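## Task

Take plate B38 out of slot 6 of hotel H1 and set it in nest RG, lying flat within the nest's locators, with its well A1 at the nest corner labelled A1. Every other plate in H1 must be left exactly as found. The plate must stay put without the robot holding it, so release it and pull the gripper away at the end.

## Robot and tools

Setup. One simulated arm with a two-finger parallel gripper works over a table. Hotel H1 has 6 shelves, slot 1 lowest; each shelf is a two-prong fork with locating pins, and each stored plate has a short end facing out front. On a labelled plate, well A1 sits at the labelled short end, in the corner far from the labelled long side. Something may occasionally jerk a held part briefly. Nothing may be pushed or dropped off the table.

Frame. All poses use the scene frame: origin on the table surface under the arm base, +z up, +y to the left when facing along +x. Positions are in metres; orientations are quaternions written w first (qw, qx, qy, qz). The base may be slightly tilted, and the reported hand position can be a little off, worse when reaching far. The gripper's fingers point along its own +z and close along its own y. end_effector_position is the spot between the pads when shut; closed fingertips extend about 33 mm past it, open ones about 9 mm. Closing pushes the tips about 24 mm farther out, so keep that clearance from surfaces.

A row is 10 numbers: x, y, z, qw, qx, qy, qz, position, force_limit, speed. The first seven are an absolute target pose for the gripper in the scene frame. position runs -1 to 1: +1 fully open (140 mm), about -0.8 where pads touch, -1 closes until blocked. force_limit, -1 to 1, sets squeeze (about 14 N at -1, 60 N at 0, 107 N at +1 for parts up to 40 mm wide). speed, -1 to 1, sets finger speed (about 30, 140, 250 mm/s).

execute_actions(actions): a list of actions, each a table of up to 15 rows; every row lasts one 1/30 s step and a short table repeats its last row to fill 15 steps. An empty list just reports state and images. A target more than 0.6 m from the gripper's current position along any gripper axis gets the action refused; if the first action fails that test, or any action is malformed, nothing runs. Resend the wanted quaternion in every row rather than copying a drifted reported one. Each step the command is clipped to 70 mm and 16 degrees from the measured pose, so long reaches need several actions; position wins over orientation when both cannot be met.

move(target, speed, stop_force, blocking): target is one absolute row as above; the gripper follows a straight path there. speed is top path speed in m/s, 0.002 to 0.5 (default 0.25; rotation up to twice that in rad/s); a path lasts 0.5 to 10 s and is cut off at 10 s. It does not avoid obstacles. stop_force (20 to 80 N, only after 0.2 s of scene time) ends the path when estimated push against the motion rises that much; the arm then backs up two steps and holds. Use it only with slow, non-turning moves, and omit it when leaving a surface. blocking=false returns after 0.5 s and cannot combine with stop_force; then use wait or stop before other commands. The result adds a move: line with the ending (done, contact, off_target, moving, held, fault) and limits (paced = target clipped; held = some steps blocked, after which motion may be fast) plus distance to target.

wait(seconds): 0 to 10, lets time pass holding the last command; wait(0) checks a running move. stop(): brakes a running move; fingers continue. zoom_image(camera, region): camera is cam_wrist (504x504 fisheye), region [x0, y0, x1, y1] in pixels from top-left, up to 504 by 504. finished_scene(scene): ends the current scene by its number; irreversible, and the reply says if the goal was met. Ending a reply without a tool call ends everything.

Results. State gives end_effector_position and end_effector_quat_wxyz, a Hand target line, possibly step readings (HELD marks clipped steps), and "pose unreachable" when the clearance check altered a command. object_status: 0 moving, 1 blocked while opening, 2 blocked while closing (a grip), 3 reached position or pads met. After sending -1 confirm status 2. To squeeze harder while gripped, raise force_limit and switch position between -1 and -0.98. position_measured is in counts: 3 open, 230 closed. Camera calibration lines are given for cam_wrist and change per scene.

Cautions. The arm is stiff: pressing even slightly past a firm contact can fault it. A torque at a joint's limit (148 N m for waist, shoulder, elbow; 37.2 for the three wrist joints, load included) or any outside force of 150 N halts the arm for 10 s and skips the rest of the call. Holding loads heats motors; heed MOTOR HOT before an OVER-TEMPERATURE FAULT. Joint ranges are limited and the elbow cannot fully straighten. Approach slowly, avoid slams, drops and slips, keep neighbouring plates undisturbed, and open and withdraw before finishing.

Each tool is called after ">>>" as name(argument=value, ...) on one line, values as JSON.

## Session

>>> execute_actions(actions=[])

Scene clock: 0.00 s.
end_effector_position=(+0.1731, -0.1791, +0.1850) position_measured=3 object_status=3 end_effector_quat_wxyz=(-0.180, +0.094, +0.680, +0.704)
Joint positions: [-1.171  1.314  0.353 -0.48  -1.971 -0.662]
Joint velocities: [ 0.001 -0.     0.     0.    -0.001  0.   ]
Hand target: +0.173, -0.179, +0.185; -0.180, +0.094, +0.680, +0.704

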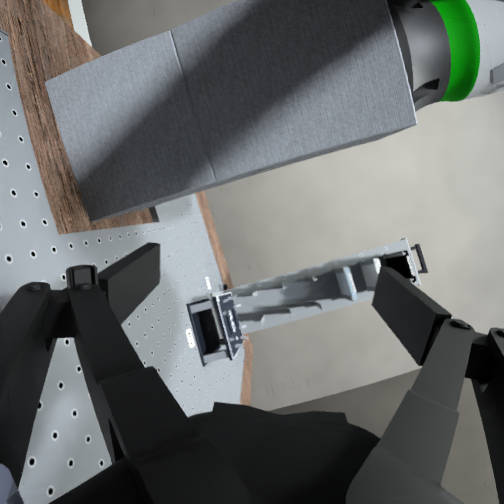

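>>> move(target=[0.3,-0.1,0.4,-0.5,0.5,0.5,0.5,1,0,0])

Scene clock: 12.70 s.
end_effector_position=(+0.3001, -0.1009, +0.3997) position_measured=3 object_status=3 end_effector_quat_wxyz=(+0.500, -0.500, -0.500, -0.500)
Joint positions: [-0.968  0.755 -0.006 -0.816 -1.953 -2.122]
Joint velocities: [ 0.    -0.001 -0.001 -0.    -0.002 -0.001]
Hand target: +0.300, -0.101, +0.400; +0.500, -0.500, -0.500, -0.500
Off the commanded pose: 0.001 m, 0 deg.
move: done
camera_calibration (this result's frames):
cam_wrist: T_world_to_cam=[[0.992219, 0.0353734, 0.119377, -0.333497], [0.124505, -0.275578, -0.953182, 0.327851], [-0.000819506, 0.960628, -0.277838, 0.377352], [0, 0, 0, 1]] pos_world=[0.290392, -0.26035, 0.457156]

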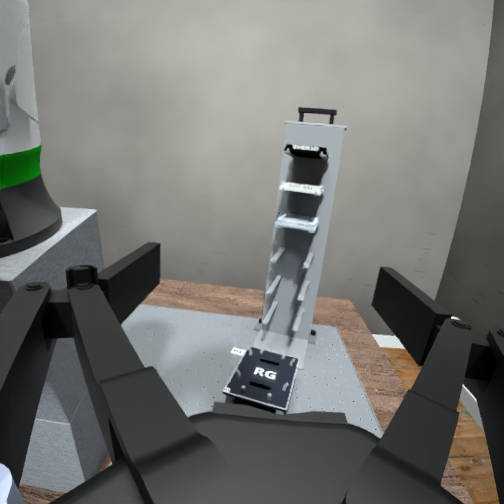

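>>> zoom_image(camera="cam_wrist", region=[200,90,400,430])

>>> move(target=[0.4,0.1,0.5,-0.5,0.5,0.5,0.5,1,0,0])

Region (200, 90, 400, 430) of cam_wrist's 504x504 image, scaled by 1.482, with more detail than that image has; it fills the left 296 columns of this view, and the rest is white.

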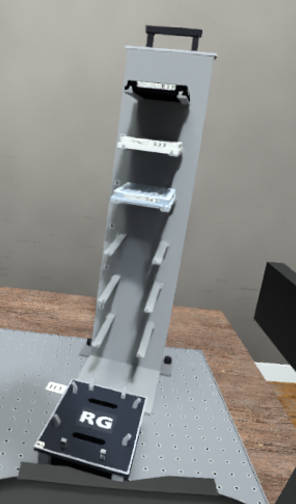

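Scene clock: 16.67 s.
end_effector_position=(+0.3998, +0.0993, +0.4995) position_measured=3 object_status=3 end_effector_quat_wxyz=(+0.500, -0.501, -0.500, -0.499)
Joint positions: [-0.56   0.506 -0.186 -1.152 -1.735 -2.356]
Joint velocities: [ 0.001 -0.     0.002 -0.     0.    -0.   ]
Hand target: +0.400, +0.099, +0.500; +0.500, -0.501, -0.500, -0.499
Off the commanded pose: 0.001 m, 0 deg.
move: done
camera_calibration (this result's frames):
cam_wrist: T_world_to_cam=[[0.992349, 0.0357142, 0.118187, -0.450974], [0.123459, -0.277278, -0.952825, 0.466161], [-0.0012587, 0.960126, -0.279565, 0.213945], [0, 0, 0, 1]] pos_world=[0.390241, -0.0600516, 0.557281]

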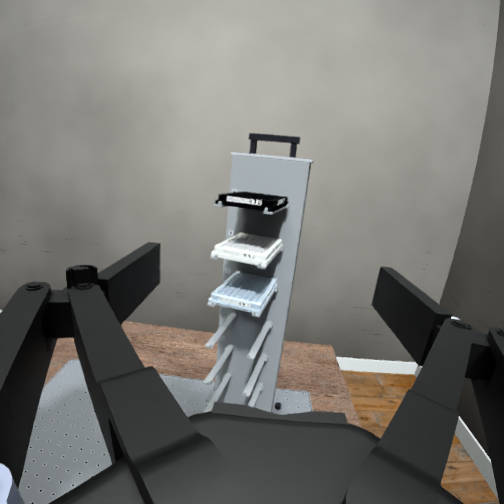

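>>> zoom_image(camera="cam_wrist", region=[200,140,320,260])

Region (200, 140, 320, 260) of cam_wrist's 504x504 image, scaled by 4.200, with more detail than that image has.

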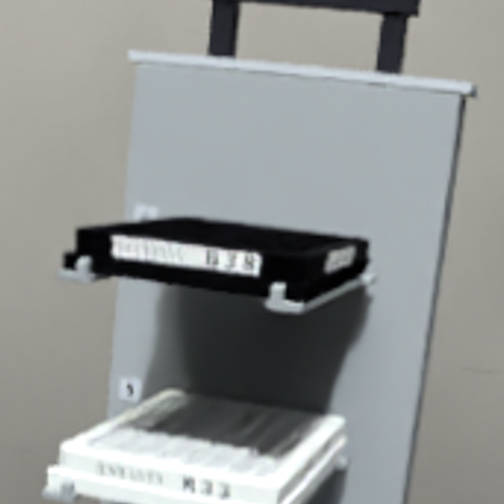

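>>> move(target=[0.345,0.265,0.56,0.43,-0.561,-0.43,-0.561,1,0,0])

>>> zoom_image(camera="cam_wrist", region=[150,180,390,420])

Scene clock: 28.20 s.
end_effector_position=(+0.3451, +0.2646, +0.5596) position_measured=3 object_status=3 end_effector_quat_wxyz=(-0.430, +0.562, +0.430, +0.561)
Joint positions: [-0.296  0.095 -0.688 -1.524 -1.342 -2.304]
Joint velocities: [ 0.001 -0.001  0.    -0.     0.001 -0.001]
Hand target: +0.345, +0.265, +0.560; -0.430, +0.562, +0.430, +0.561
Off the commanded pose: 0.001 m, 0 deg.
move: done
camera_calibration (this result's frames):
cam_wrist: T_world_to_cam=[[0.967244, -0.223874, 0.119661, -0.333127], [0.0485118, -0.299681, -0.952805, 0.607732], [0.249168, 0.927401, -0.279004, -0.00604573], [0, 0, 0, 1]] pos_world=[0.29424, 0.113154, 0.617225]

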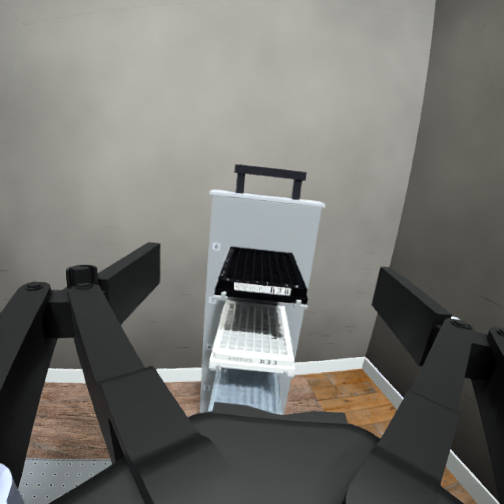

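Region (150, 180, 390, 420) of cam_wrist's 504x504 image, scaled by 2.100, with more detail than that image has.

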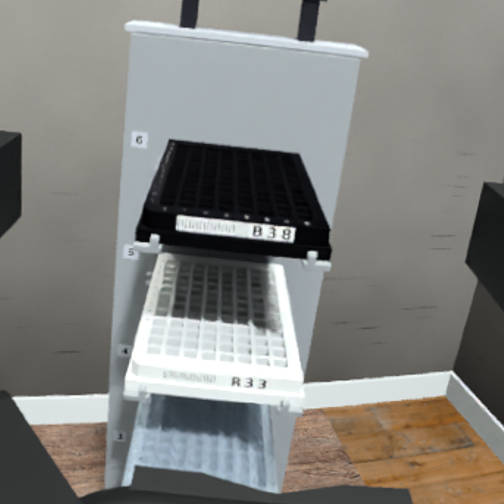

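>>> move(target=[0.33,0.17,0.25,0.159,-0.761,-0.594,-0.204,1,0,0])

>>> zoom_image(camera="cam_wrist", region=[150,130,390,370])

Scene clock: 49.57 s.
end_effector_position=(+0.3275, +0.1683, +0.2487) position_measured=3 object_status=3 end_effector_quat_wxyz=(-0.157, +0.763, +0.594, +0.203)
Joint positions: [ 0.356  0.231 -0.78  -0.595 -0.339 -3.342]
Joint velocities: [ 0.008 -0.004 -0.003  0.013  0.004 -0.021]
Hand target: +0.328, +0.168, +0.249; -0.157, +0.763, +0.594, +0.203
Off the commanded pose: 0.003 m, 0 deg.
move: done
camera_calibration (this result's frames):
cam_wrist: T_world_to_cam=[[0.991569, -0.125613, 0.0318139, -0.303105], [-0.114864, -0.9657, -0.232873, 0.270075], [0.0599746, 0.227256, -0.971987, 0.353032], [0, 0, 0, 1]] pos_world=[0.310399, 0.142509, 0.415679]

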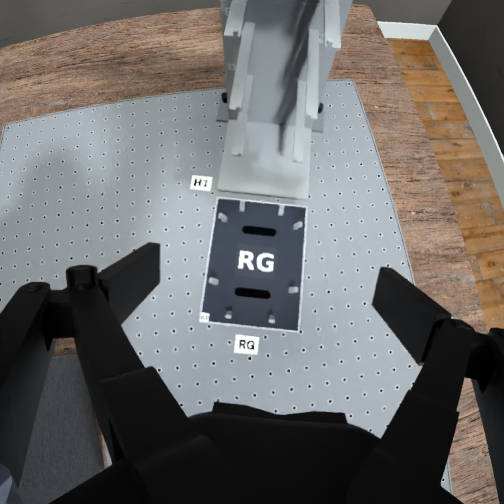

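Region (150, 130, 390, 370) of cam_wrist's 504x504 image, scaled by 2.100, with more detail than that image has.

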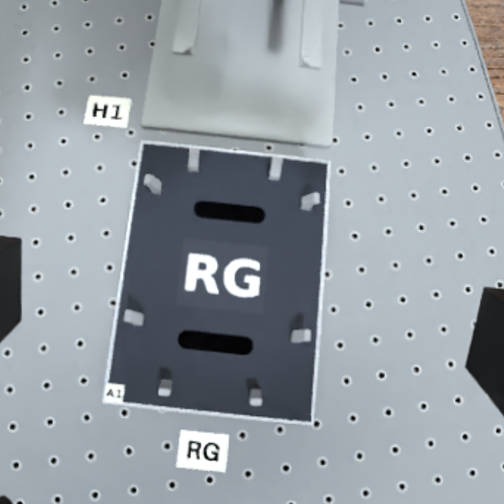

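>>> move(target=[0.3316,0.2012,0.105,0.159,-0.761,-0.594,-0.204,0.4,0,0], speed=0.15)

>>> move(target=[0.3316,0.2012,0.07,0.159,-0.761,-0.594,-0.204,0.4,0,0], speed=0.004, stop_force=20)

Scene clock: 65.63 s.
end_effector_position=(+0.3312, +0.2019, +0.1059) position_measured=78 object_status=3 end_effector_quat_wxyz=(-0.160, +0.761, +0.594, +0.204)
Joint positions: [ 0.09   0.761 -0.517 -1.293 -0.27  -2.363]
Joint velocities: [-0.021  0.004 -0.003 -0.039 -0.005  0.059]
Hand target: +0.331, +0.202, +0.106; -0.160, +0.761, +0.594, +0.204
Off the commanded pose: 0.001 m, 0 deg.
move: done
camera_calibration (this result's frames):
cam_wrist: T_world_to_cam=[[0.991935, -0.123267, 0.0295086, -0.298336], [-0.112784, -0.964621, -0.238298, 0.26932], [0.057839, 0.233048, -0.970744, 0.20577], [0, 0, 0, 1]] pos_world=[0.314403, 0.175063, 0.272732]

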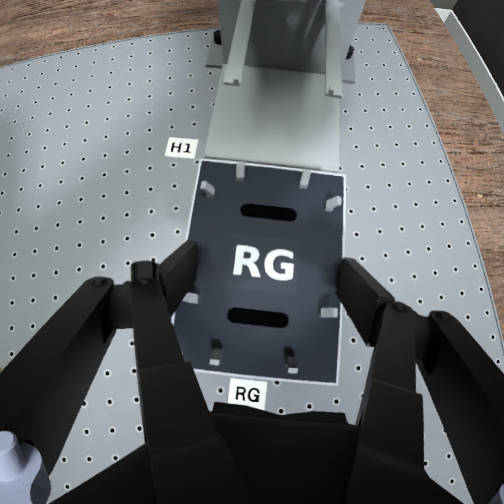

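action 0: stop_force needs the force reading of the 0.2 s before this call, and near this pose there is none; nothing of the call was run and nothing moved

>>> move(target=[0.332,0.213,0.1,0,-0.782,-0.623,0,0.4,0,0], speed=0.15)

>>> move(target=[0.332,0.213,0.065,0,-0.782,-0.623,0,0.4,0,0], speed=0.004, stop_force=20)

Scene clock: 82.10 s.
end_effector_position=(+0.3311, +0.2072, +0.1009) position_measured=78 object_status=3 end_effector_quat_wxyz=(-0.101, +0.765, +0.635, +0.036)
Joint positions: [ 0.576  0.795 -0.569 -0.139 -0.251 -3.93 ]
Joint velocities: [ 0.    -0.    -0.001  0.     0.002  0.   ]
Hand target: +0.331, +0.207, +0.101; -0.101, +0.765, +0.635, +0.036
Off the commanded pose: 0.006 m, 13 deg.
FORCE FAULT: contact force on the arm reached its limit, and the arm stopped for 10 seconds. The contact can be on any part of the arm, not only on its tool. That time counts as 20 of the actions that you can send in this scene. The arm's remaining commands of this call were not run. The arm holds still and accepts commands again. Move the arm away from the contact; if what it grips holds it there, let go first. Pushing or pulling that hard again can fault the arm again.
move: fault
camera_calibration (this result's frames):
cam_wrist: T_world_to_cam=[[0.991612, -0.0477484, -0.120108, -0.29787], [-0.0381771, -0.996002, 0.080766, 0.222927], [-0.123484, -0.0755031, -0.98947, 0.325575], [0, 0, 0, 1]] pos_world=[0.344085, 0.232395, 0.268366]

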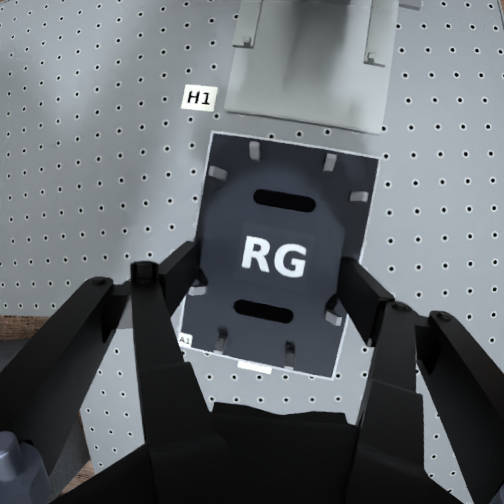

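not run: a fault stop came before this call.

>>> move(target=[0.331,0.2,0.17,0.159,-0.761,-0.594,-0.204,0.4,0,0], speed=0.08)

>>> move(target=[0.33,0.203,0.11,0.311,-0.677,-0.539,-0.391,0.4,0,0], speed=0.12)

>>> move(target=[0.33,0.203,0.065,0.311,-0.677,-0.539,-0.391,0.4,0,0], speed=0.005, stop_force=20)

Scene clock: 93.77 s.
end_effector_position=(+0.3307, +0.2016, +0.1701) position_measured=78 object_status=3 end_effector_quat_wxyz=(-0.161, +0.761, +0.594, +0.204)
Joint positions: [ 0.255  0.547 -0.621 -0.996 -0.267 -2.83 ]
Joint velocities: [-0.009  0.004  0.002 -0.015 -0.004  0.025]
Hand target: +0.331, +0.202, +0.170; -0.161, +0.761, +0.594, +0.204
Off the commanded pose: 0.002 m, 0 deg.
move: done
camera_calibration (this result's frames):
cam_wrist: T_world_to_cam=[[0.992079, -0.122493, 0.0278408, -0.299775], [-0.112328, -0.964279, -0.239891, 0.284362], [0.0562313, 0.234864, -0.9704, 0.268273], [0, 0, 0, 1]] pos_world=[0.314257, 0.174477, 0.336894]

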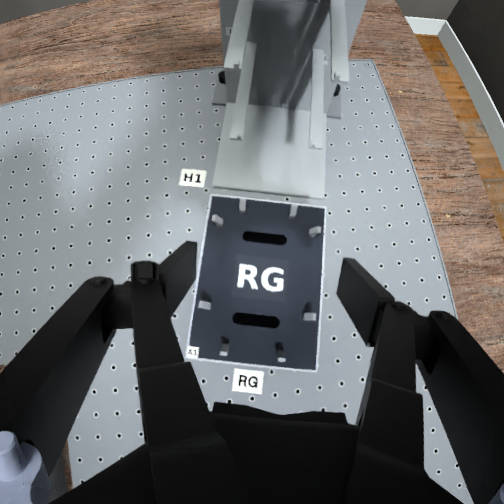

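Scene clock: 96.27 s.
end_effector_position=(+0.3309, +0.2053, +0.1117) position_measured=78 object_status=3 end_effector_quat_wxyz=(-0.313, +0.677, +0.539, +0.392)
Joint positions: [-0.489  1.08  -0.371 -1.412 -0.87  -1.644]
Joint velocities: [-0.001  0.001  0.     0.     0.     0.   ]
Hand target: +0.331, +0.205, +0.112; -0.313, +0.677, +0.539, +0.392
Off the commanded pose: 0.003 m, 0 deg.
move: done
camera_calibration (this result's frames):
cam_wrist: T_world_to_cam=[[0.987267, -0.134036, 0.0856589, -0.300331], [-0.038188, -0.722465, -0.690352, 0.250072], [0.154418, 0.67829, -0.718385, 0.0590738], [0, 0, 0, 1]] pos_world=[0.296935, 0.100344, 0.240801]

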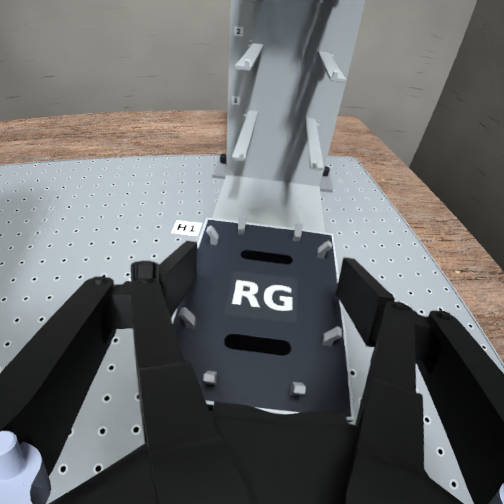

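Scene clock: 99.53 s.
end_effector_position=(+0.3306, +0.2046, +0.0971) position_measured=78 object_status=3 end_effector_quat_wxyz=(-0.312, +0.677, +0.539, +0.392)
Joint positions: [-0.5    1.122 -0.344 -1.413 -0.868 -1.624]
Joint velocities: [ 0.002 -0.003 -0.003  0.     0.    -0.005]
Hand target: +0.331, +0.205, +0.097; -0.313, +0.677, +0.539, +0.392
Off the commanded pose: 0.032 m, 0 deg.
move: contact
camera_calibration (this result's frames):
cam_wrist: T_world_to_cam=[[0.987186, -0.134129, 0.0864461, -0.298942], [-0.0378817, -0.723231, -0.689566, 0.239513], [0.155012, 0.677456, -0.719045, 0.0491209], [0, 0, 0, 1]] pos_world=[0.29657, 0.0998491, 0.226323]

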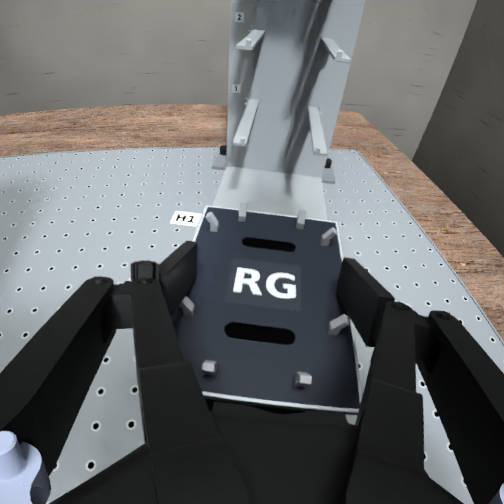

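>>> move(target=[0.335,0.22,0.57,0.311,-0.677,-0.539,-0.391,0.5,0,0])

>>> move(target=[0.382,0.397,0.555,0.311,-0.677,-0.539,-0.391,0.5,0,0], speed=0.15)

>>> zoom_image(camera="cam_wrist", region=[140,180,400,440])

Scene clock: 110.40 s.
end_effector_position=(+0.3363, +0.2193, +0.5675) position_measured=66 object_status=3 end_effector_quat_wxyz=(-0.311, +0.677, +0.540, +0.390)
Joint positions: [ 0.165 -0.388 -0.596 -0.84  -0.989 -3.306]
Joint velocities: [ 0.003 -0.002 -0.001  0.003  0.005 -0.006]
Hand target: +0.336, +0.219, +0.567; -0.311, +0.677, +0.540, +0.390
Off the commanded pose: 0.003 m, 0 deg.
move: done
camera_calibration (this result's frames):
cam_wrist: T_world_to_cam=[[0.987416, -0.132153, 0.0868636, -0.344003], [-0.0369499, -0.726854, -0.685797, 0.572998], [0.153767, 0.673957, -0.722591, 0.379733], [0, 0, 0, 1]] pos_world=[0.302456, 0.115101, 0.697233]

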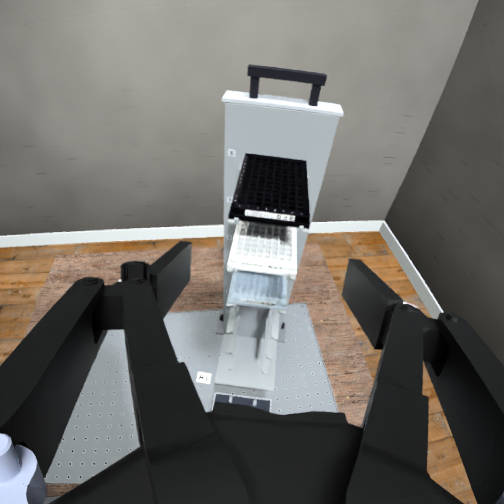

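Scene clock: 112.00 s.
end_effector_position=(+0.3821, +0.3960, +0.5540) position_measured=66 object_status=3 end_effector_quat_wxyz=(-0.310, +0.678, +0.540, +0.391)
Joint positions: [ 0.591 -0.042 -0.456 -0.845 -0.547 -3.478]
Joint velocities: [ 0.     0.001  0.001  0.    -0.    -0.   ]
Hand target: +0.382, +0.396, +0.554; -0.310, +0.678, +0.540, +0.391
Off the commanded pose: 0.001 m, 0 deg.
move: done
camera_calibration (this result's frames):
cam_wrist: T_world_to_cam=[[0.986975, -0.134723, 0.087921, -0.364046], [-0.0382325, -0.727295, -0.685259, 0.694278], [0.156265, 0.672972, -0.722973, 0.243459], [0, 0, 0, 1]] pos_world=[0.347804, 0.292059, 0.683782]

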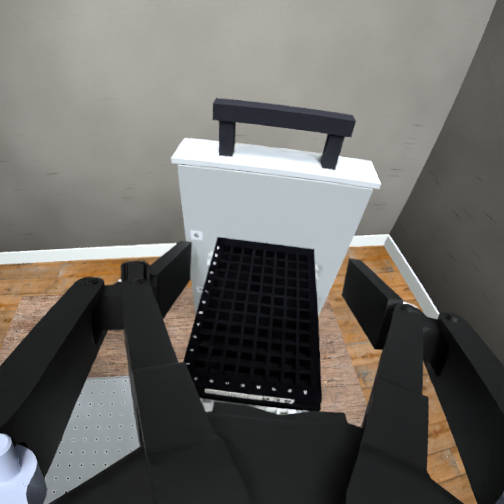

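Region (140, 180, 400, 440) of cam_wrist's 504x504 image, scaled by 1.938, with more detail than that image has.

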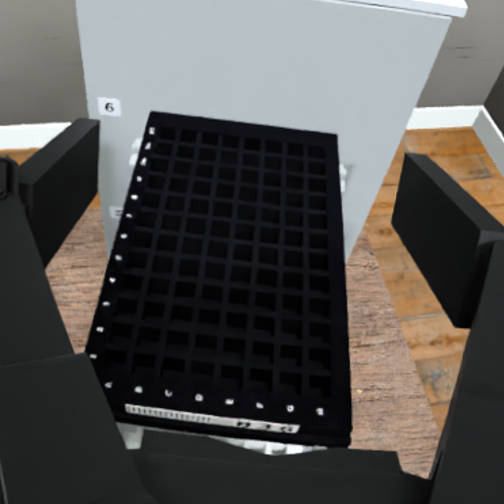

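>>> move(target=[0.381,0.397,0.525,0.311,-0.677,-0.539,-0.391,0.15,0,0], speed=0.004, stop_force=20)

Scene clock: 121.00 s.
end_effector_position=(+0.3817, +0.3963, +0.5445) position_measured=110 object_status=3 end_effector_quat_wxyz=(-0.310, +0.678, +0.540, +0.391)
Joint positions: [ 0.577 -0.026 -0.46  -0.88  -0.544 -3.431]
Joint velocities: [ 0.002 -0.003  0.001  0.003 -0.003 -0.005]
Hand target: +0.382, +0.396, +0.545; -0.310, +0.678, +0.540, +0.391
Off the commanded pose: 0.020 m, 0 deg.
move: contact
camera_calibration (this result's frames):
cam_wrist: T_world_to_cam=[[0.986992, -0.134796, 0.0876166, -0.36264], [-0.0383474, -0.726643, -0.685945, 0.688125], [0.156129, 0.673662, -0.72236, 0.2359], [0, 0, 0, 1]] pos_world=[0.347479, 0.292221, 0.674194]

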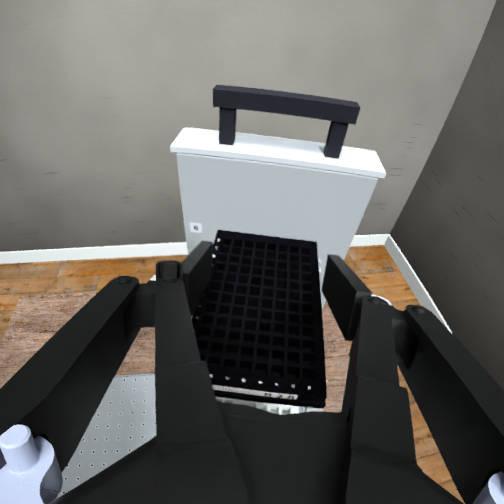

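>>> move(target=[0.379,0.396,0.546,0.311,-0.677,-0.539,-0.391,0.45,0,0], speed=0.02)

>>> move(target=[0.379,0.396,0.533,0.311,-0.677,-0.539,-0.391,0.45,0,0], speed=0.02)

>>> zoom_image(camera="cam_wrist", region=[140,180,400,440])

Scene clock: 126.67 s.
end_effector_position=(+0.3790, +0.3960, +0.5460) position_measured=72 object_status=3 end_effector_quat_wxyz=(-0.311, +0.678, +0.539, +0.391)
Joint positions: [ 0.581 -0.035 -0.466 -0.878 -0.543 -3.438]
Joint velocities: [ 0.     0.    -0.001  0.    -0.001 -0.   ]
Hand target: +0.379, +0.396, +0.546; -0.311, +0.678, +0.539, +0.391
Off the commanded pose: 0.000 m, 0 deg.
move: done
camera_calibration (this result's frames):
cam_wrist: T_world_to_cam=[[0.987094, -0.13444, 0.0870193, -0.359995], [-0.0381998, -0.725355, -0.687314, 0.689012], [0.155522, 0.675119, -0.721129, 0.236606], [0, 0, 0, 1]] pos_world=[0.344871, 0.291644, 0.675518]

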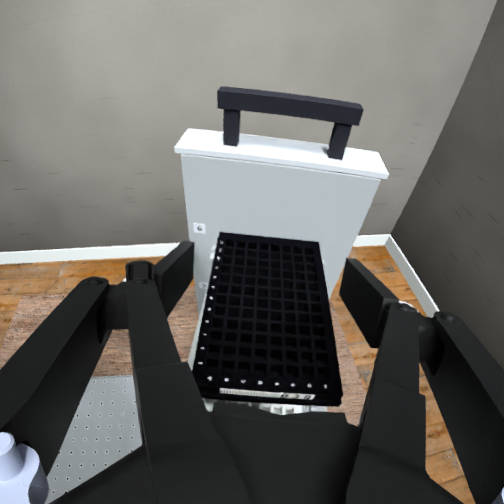

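Scene clock: 127.53 s.
end_effector_position=(+0.3790, +0.3960, +0.5331) position_measured=72 object_status=3 end_effector_quat_wxyz=(-0.311, +0.678, +0.539, +0.391)
Joint positions: [ 0.561 -0.012 -0.471 -0.925 -0.54  -3.373]
Joint velocities: [-0.001  0.001 -0.001 -0.002  0.     0.003]
Hand target: +0.379, +0.396, +0.533; -0.311, +0.678, +0.539, +0.391
Off the commanded pose: 0.000 m, 0 deg.
move: done
camera_calibration (this result's frames):
cam_wrist: T_world_to_cam=[[0.987057, -0.134698, 0.0870332, -0.358751], [-0.0383592, -0.725256, -0.68741, 0.680176], [0.155714, 0.675175, -0.721036, 0.227178], [0, 0, 0, 1]] pos_world=[0.344824, 0.291594, 0.662587]

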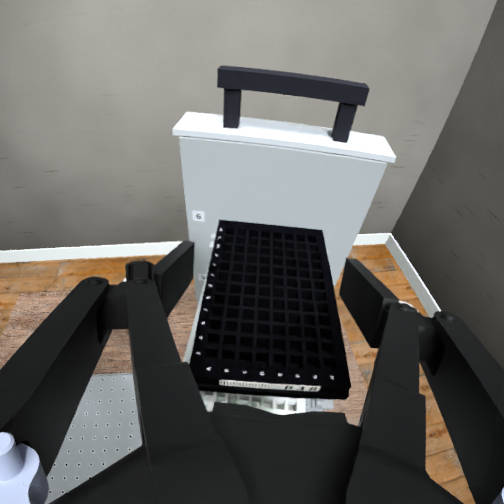

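Region (140, 180, 400, 440) of cam_wrist's 504x504 image, scaled by 1.938, with more detail than that image has.

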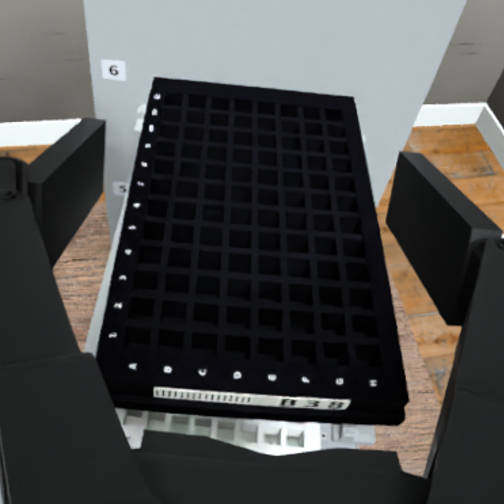

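Opening dragged the plate a bit; closing should realign it.

>>> move(target=[0.379,0.396,0.533,0.311,-0.677,-0.539,-0.391,-1,0.3,-1])

>>> move(target=[0.379,0.396,0.553,0.311,-0.677,-0.539,-0.391,-1,0.3,-1], speed=0.03)

Scene clock: 131.37 s.
end_effector_position=(+0.3791, +0.3960, +0.5330) position_measured=109 object_status=2 end_effector_quat_wxyz=(-0.311, +0.678, +0.539, +0.391)
Joint positions: [ 0.561 -0.012 -0.471 -0.925 -0.54  -3.373]
Joint velocities: [ 0.  0.  0. -0.  0. -0.]
Hand target: +0.379, +0.396, +0.533; -0.311, +0.678, +0.539, +0.391
Off the commanded pose: 0.000 m, 0 deg.
move: done
camera_calibration (this result's frames):
cam_wrist: T_world_to_cam=[[0.987069, -0.134589, 0.0870663, -0.358898], [-0.0382626, -0.725288, -0.687381, 0.680131], [0.155662, 0.675161, -0.721059, 0.227173], [0, 0, 0, 1]] pos_world=[0.344919, 0.291609, 0.662563]

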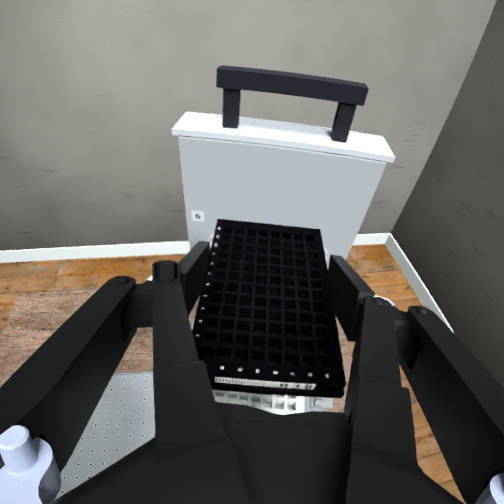

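Scene clock: 132.30 s.
end_effector_position=(+0.3790, +0.3961, +0.5529) position_measured=109 object_status=2 end_effector_quat_wxyz=(-0.311, +0.677, +0.540, +0.391)
Joint positions: [ 0.592 -0.046 -0.463 -0.854 -0.545 -3.471]
Joint velocities: [ 0.001 -0.    -0.     0.002  0.001 -0.002]
Hand target: +0.379, +0.396, +0.553; -0.311, +0.678, +0.539, +0.391
Off the commanded pose: 0.000 m, 0 deg.
move: done
camera_calibration (this result's frames):
cam_wrist: T_world_to_cam=[[0.987129, -0.13418, 0.0870223, -0.360738], [-0.0380294, -0.725464, -0.687209, 0.693713], [0.155341, 0.675054, -0.721229, 0.241691], [0, 0, 0, 1]] pos_world=[0.344932, 0.291706, 0.682432]

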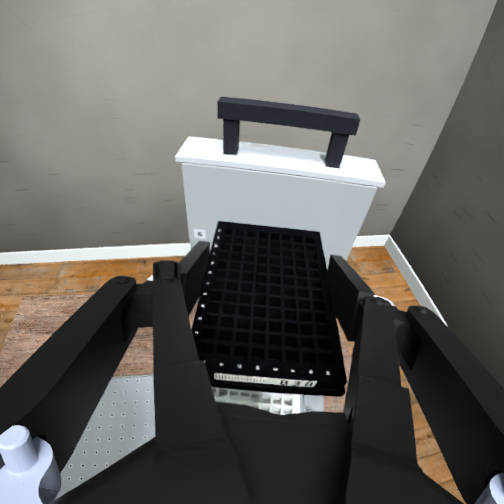

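>>> move(target=[0.335,0.215,0.553,0.311,-0.677,-0.539,-0.391,-1,0.3,-1], speed=0.15)

>>> move(target=[0.332,0.211,0.125,0.301,-0.690,-0.522,-0.399,-1,0.3,-1], speed=0.2)

>>> zoom_image(camera="cam_wrist", region=[140,180,400,440])

Scene clock: 139.10 s.
end_effector_position=(+0.3348, +0.2160, +0.5541) position_measured=110 object_status=2 end_effector_quat_wxyz=(-0.313, +0.677, +0.539, +0.392)
Joint positions: [ 0.127 -0.37  -0.613 -0.871 -0.992 -3.244]
Joint velocities: [-0.002  0.002 -0.    -0.001 -0.001  0.002]
Hand target: +0.335, +0.216, +0.554; -0.313, +0.677, +0.539, +0.392
Off the commanded pose: 0.002 m, 0 deg.
move: done
camera_calibration (this result's frames):
cam_wrist: T_world_to_cam=[[0.987191, -0.134318, 0.0861017, -0.340859], [-0.03825, -0.723178, -0.689602, 0.56315], [0.154893, 0.677475, -0.719052, 0.369421], [0, 0, 0, 1]] pos_world=[0.300813, 0.111201, 0.683331]

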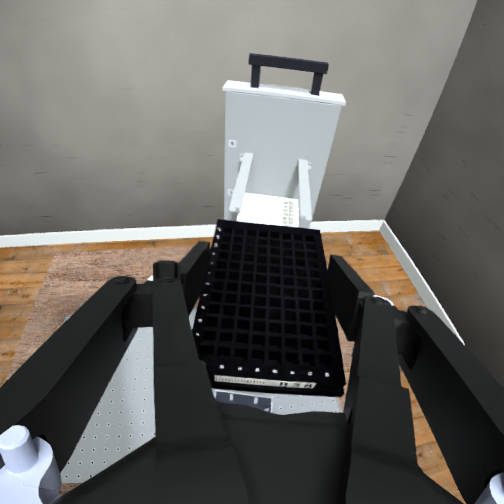

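Scene clock: 141.70 s.
end_effector_position=(+0.3309, +0.2116, +0.1274) position_measured=110 object_status=2 end_effector_quat_wxyz=(-0.301, +0.691, +0.521, +0.400)
Joint positions: [-0.497  1.05  -0.43  -1.489 -0.864 -1.591]
Joint velocities: [-0.     0.001 -0.001 -0.     0.002  0.001]
Hand target: +0.331, +0.212, +0.127; -0.301, +0.691, +0.521, +0.400
Off the commanded pose: 0.003 m, 0 deg.
move: done
camera_calibration (this result's frames):
cam_wrist: T_world_to_cam=[[0.978659, -0.185708, 0.0879706, -0.287327], [-0.0748343, -0.720796, -0.689096, 0.277133], [0.191379, 0.667807, -0.719311, 0.0561621], [0, 0, 0, 1]] pos_world=[0.291186, 0.108892, 0.256645]

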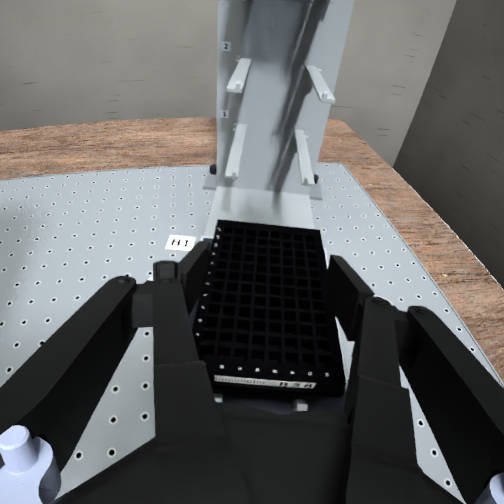

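Region (140, 180, 400, 440) of cam_wrist's 504x504 image, scaled by 1.938, with more detail than that image has.

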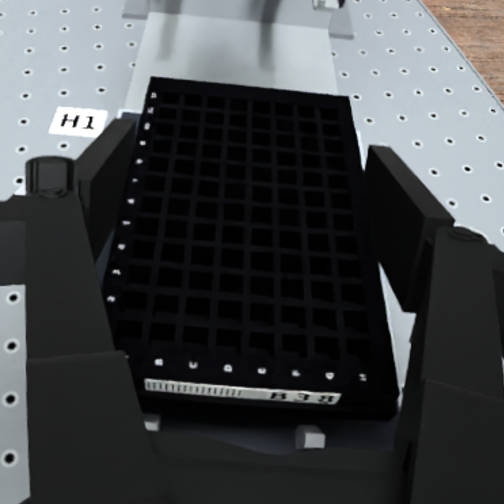

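>>> move(target=[0.331,0.212,0.113,0.301,-0.690,-0.522,-0.399,-1,0.3,-1], speed=0.02)

>>> zoom_image(camera="cam_wrist", region=[140,180,400,440])

Scene clock: 151.30 s.
end_effector_position=(+0.3310, +0.2120, +0.1130) position_measured=110 object_status=2 end_effector_quat_wxyz=(-0.301, +0.691, +0.522, +0.399)
Joint positions: [-0.505  1.091 -0.403 -1.491 -0.861 -1.573]
Joint velocities: [-0.001  0.    -0.001  0.    -0.     0.   ]
Hand target: +0.331, +0.212, +0.113; -0.301, +0.691, +0.522, +0.399
Off the commanded pose: 0.000 m, 0 deg.
move: done
camera_calibration (this result's frames):
cam_wrist: T_world_to_cam=[[0.979072, -0.18358, 0.0878396, -0.286659], [-0.0737505, -0.722332, -0.687602, 0.267312], [0.189679, 0.666734, -0.720755, 0.0464972], [0, 0, 0, 1]] pos_world=[0.291554, 0.109462, 0.242498]

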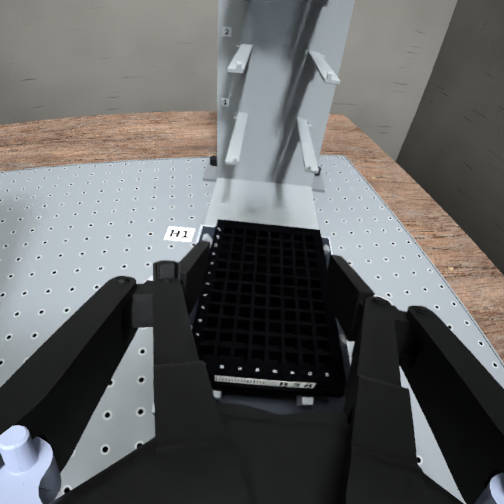

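Region (140, 180, 400, 440) of cam_wrist's 504x504 image, scaled by 1.938, with more detail than that image has.

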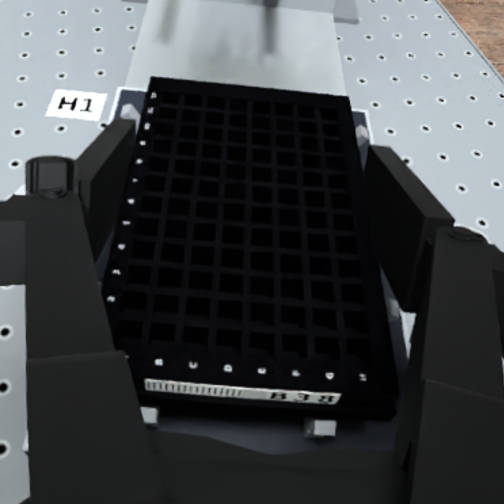

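>>> move(target=[0.3297,0.2133,0.111,0.301,-0.690,-0.522,-0.399,-1,0.3,-1], speed=0.01)

>>> move(target=[0.3297,0.2133,0.09,0.301,-0.690,-0.522,-0.399,-1,0.3,-1], speed=0.004, stop_force=20)

>>> zoom_image(camera="cam_wrist", region=[140,180,400,440])

Scene clock: 156.37 s.
end_effector_position=(+0.3297, +0.2133, +0.1110) position_measured=110 object_status=2 end_effector_quat_wxyz=(-0.301, +0.691, +0.522, +0.399)
Joint positions: [-0.506  1.099 -0.402 -1.496 -0.861 -1.564]
Joint velocities: [-0.    -0.    -0.001 -0.    -0.001  0.   ]
Hand target: +0.330, +0.213, +0.111; -0.301, +0.691, +0.522, +0.399
Off the commanded pose: 0.000 m, 0 deg.
move: done
camera_calibration (this result's frames):
cam_wrist: T_world_to_cam=[[0.979076, -0.183568, 0.0878274, -0.285003], [-0.0737526, -0.722342, -0.687591, 0.266747], [0.189661, 0.666727, -0.720766, 0.0444387], [0, 0, 0, 1]] pos_world=[0.290285, 0.110737, 0.240474]

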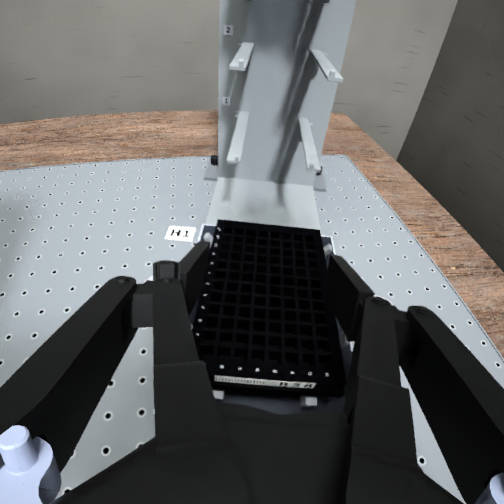

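Scene clock: 159.03 s.
end_effector_position=(+0.3297, +0.2133, +0.1017) position_measured=110 object_status=2 end_effector_quat_wxyz=(-0.301, +0.690, +0.523, +0.399)
Joint positions: [-0.513  1.126 -0.383 -1.497 -0.861 -1.551]
Joint velocities: [ 0.001 -0.003 -0.     0.    -0.001 -0.   ]
Hand target: +0.330, +0.213, +0.102; -0.301, +0.691, +0.522, +0.399
Off the commanded pose: 0.012 m, 0 deg.
move: contact
camera_calibration (this result's frames):
cam_wrist: T_world_to_cam=[[0.979053, -0.1835, 0.0882192, -0.284274], [-0.0734342, -0.722371, -0.687595, 0.260229], [0.189901, 0.666714, -0.720715, 0.0376091], [0, 0, 0, 1]] pos_world=[0.290287, 0.110743, 0.231116]

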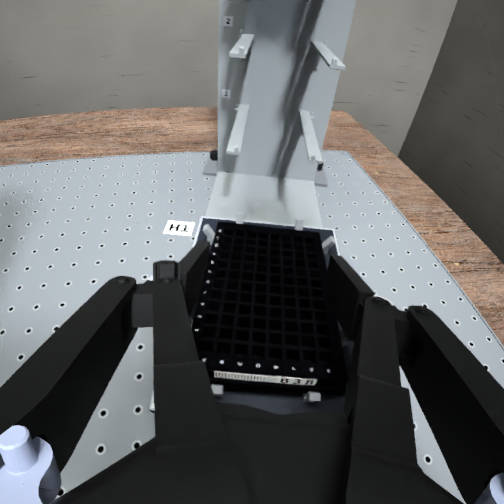

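Region (140, 180, 400, 440) of cam_wrist's 504x504 image, scaled by 1.938, with more detail than that image has.

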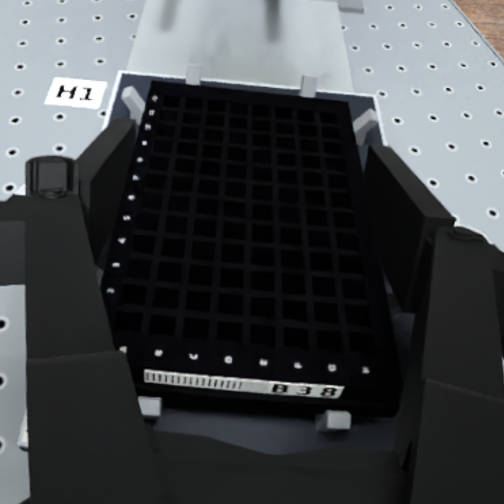

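Front is caught on the front pins' ramp; nudge forward.

>>> move(target=[0.3303,0.2158,0.102,0.301,-0.690,-0.522,-0.399,-1,0.3,-1], speed=0.004)

>>> move(target=[0.3303,0.2158,0.102,0.301,-0.690,-0.522,-0.399,0.4,0.3,-1])

>>> move(target=[0.32,0.18,0.16,0.301,-0.690,-0.522,-0.399,0.4,0.3,-1], speed=0.08)

>>> zoom_image(camera="cam_wrist", region=[170,200,370,400])

Scene clock: 165.10 s.
end_effector_position=(+0.3303, +0.2158, +0.1020) position_measured=110 object_status=2 end_effector_quat_wxyz=(-0.301, +0.691, +0.522, +0.399)
Joint positions: [-0.507  1.127 -0.384 -1.504 -0.86  -1.551]
Joint velocities: [ 0.     0.    -0.    -0.     0.001  0.   ]
Hand target: +0.330, +0.216, +0.102; -0.301, +0.691, +0.522, +0.399
Off the commanded pose: 0.000 m, 0 deg.
move: done
camera_calibration (this result's frames):
cam_wrist: T_world_to_cam=[[0.97908, -0.183549, 0.08782, -0.284341], [-0.0737702, -0.722437, -0.68749, 0.26235], [0.189632, 0.666629, -0.720864, 0.0361969], [0, 0, 0, 1]] pos_world=[0.290882, 0.113211, 0.231427]

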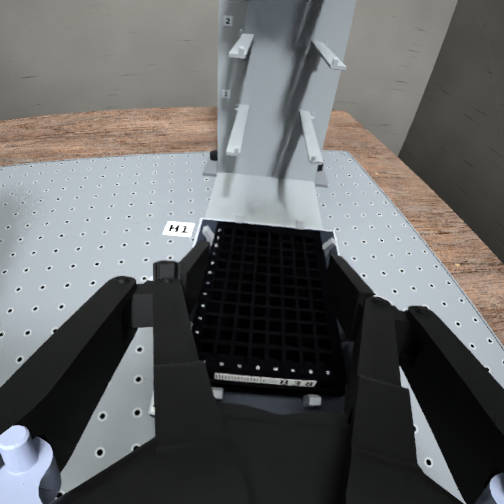

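Scene clock: 165.97 s.
end_effector_position=(+0.3302, +0.2158, +0.1020) position_measured=78 object_status=0 end_effector_quat_wxyz=(-0.301, +0.691, +0.522, +0.399)
Joint positions: [-0.507  1.127 -0.384 -1.504 -0.86  -1.551]
Joint velocities: [ 0.    -0.    -0.    -0.    -0.002 -0.   ]
Hand target: +0.330, +0.216, +0.102; -0.301, +0.691, +0.522, +0.399
Off the commanded pose: 0.000 m, 0 deg.
move: done
camera_calibration (this result's frames):
cam_wrist: T_world_to_cam=[[0.979095, -0.183511, 0.0877312, -0.28428], [-0.0737806, -0.722354, -0.687576, 0.262395], [0.189551, 0.666729, -0.720793, 0.0361793], [0, 0, 0, 1]] pos_world=[0.290839, 0.113252, 0.231435]

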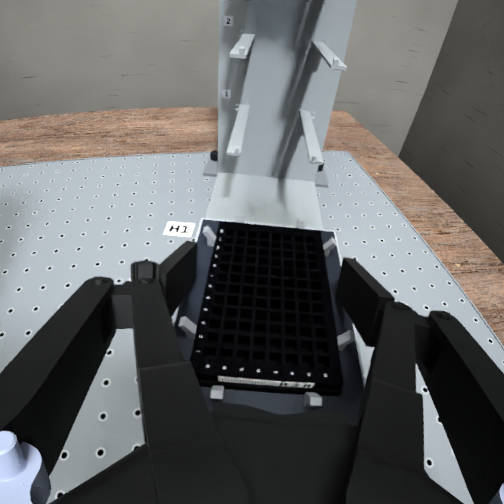

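Scene clock: 167.17 s.
end_effector_position=(+0.3202, +0.1802, +0.1600) position_measured=78 object_status=3 end_effector_quat_wxyz=(-0.301, +0.690, +0.522, +0.399)
Joint positions: [-0.547  0.924 -0.497 -1.388 -0.876 -1.667]
Joint velocities: [ 0.    -0.    -0.     0.     0.002 -0.   ]
Hand target: +0.320, +0.180, +0.160; -0.301, +0.690, +0.522, +0.399
Off the commanded pose: 0.000 m, 0 deg.
move: done
camera_calibration (this result's frames):
cam_wrist: T_world_to_cam=[[0.979059, -0.183614, 0.0879124, -0.286051], [-0.0736411, -0.722037, -0.687924, 0.275746], [0.189788, 0.667044, -0.720439, 0.103505], [0, 0, 0, 1]] pos_world=[0.280723, 0.077533, 0.289409]

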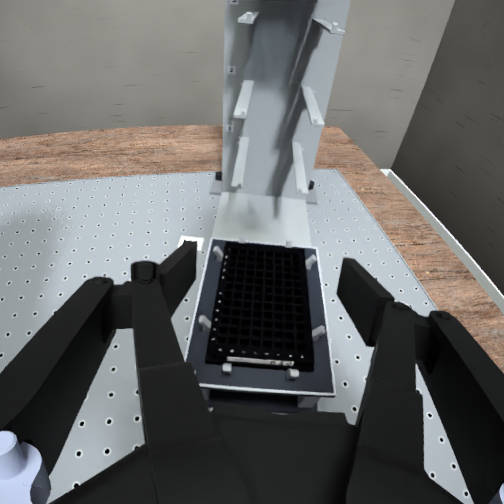

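Region (170, 200, 370, 400) of cam_wrist's 504x504 image, scaled by 2.520, with more detail than that image has.

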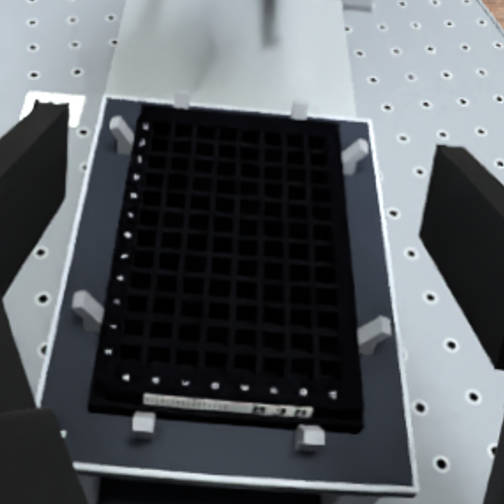

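Looks seated.

>>> finished_scene(scene=1)

The scene is finished: the task was done.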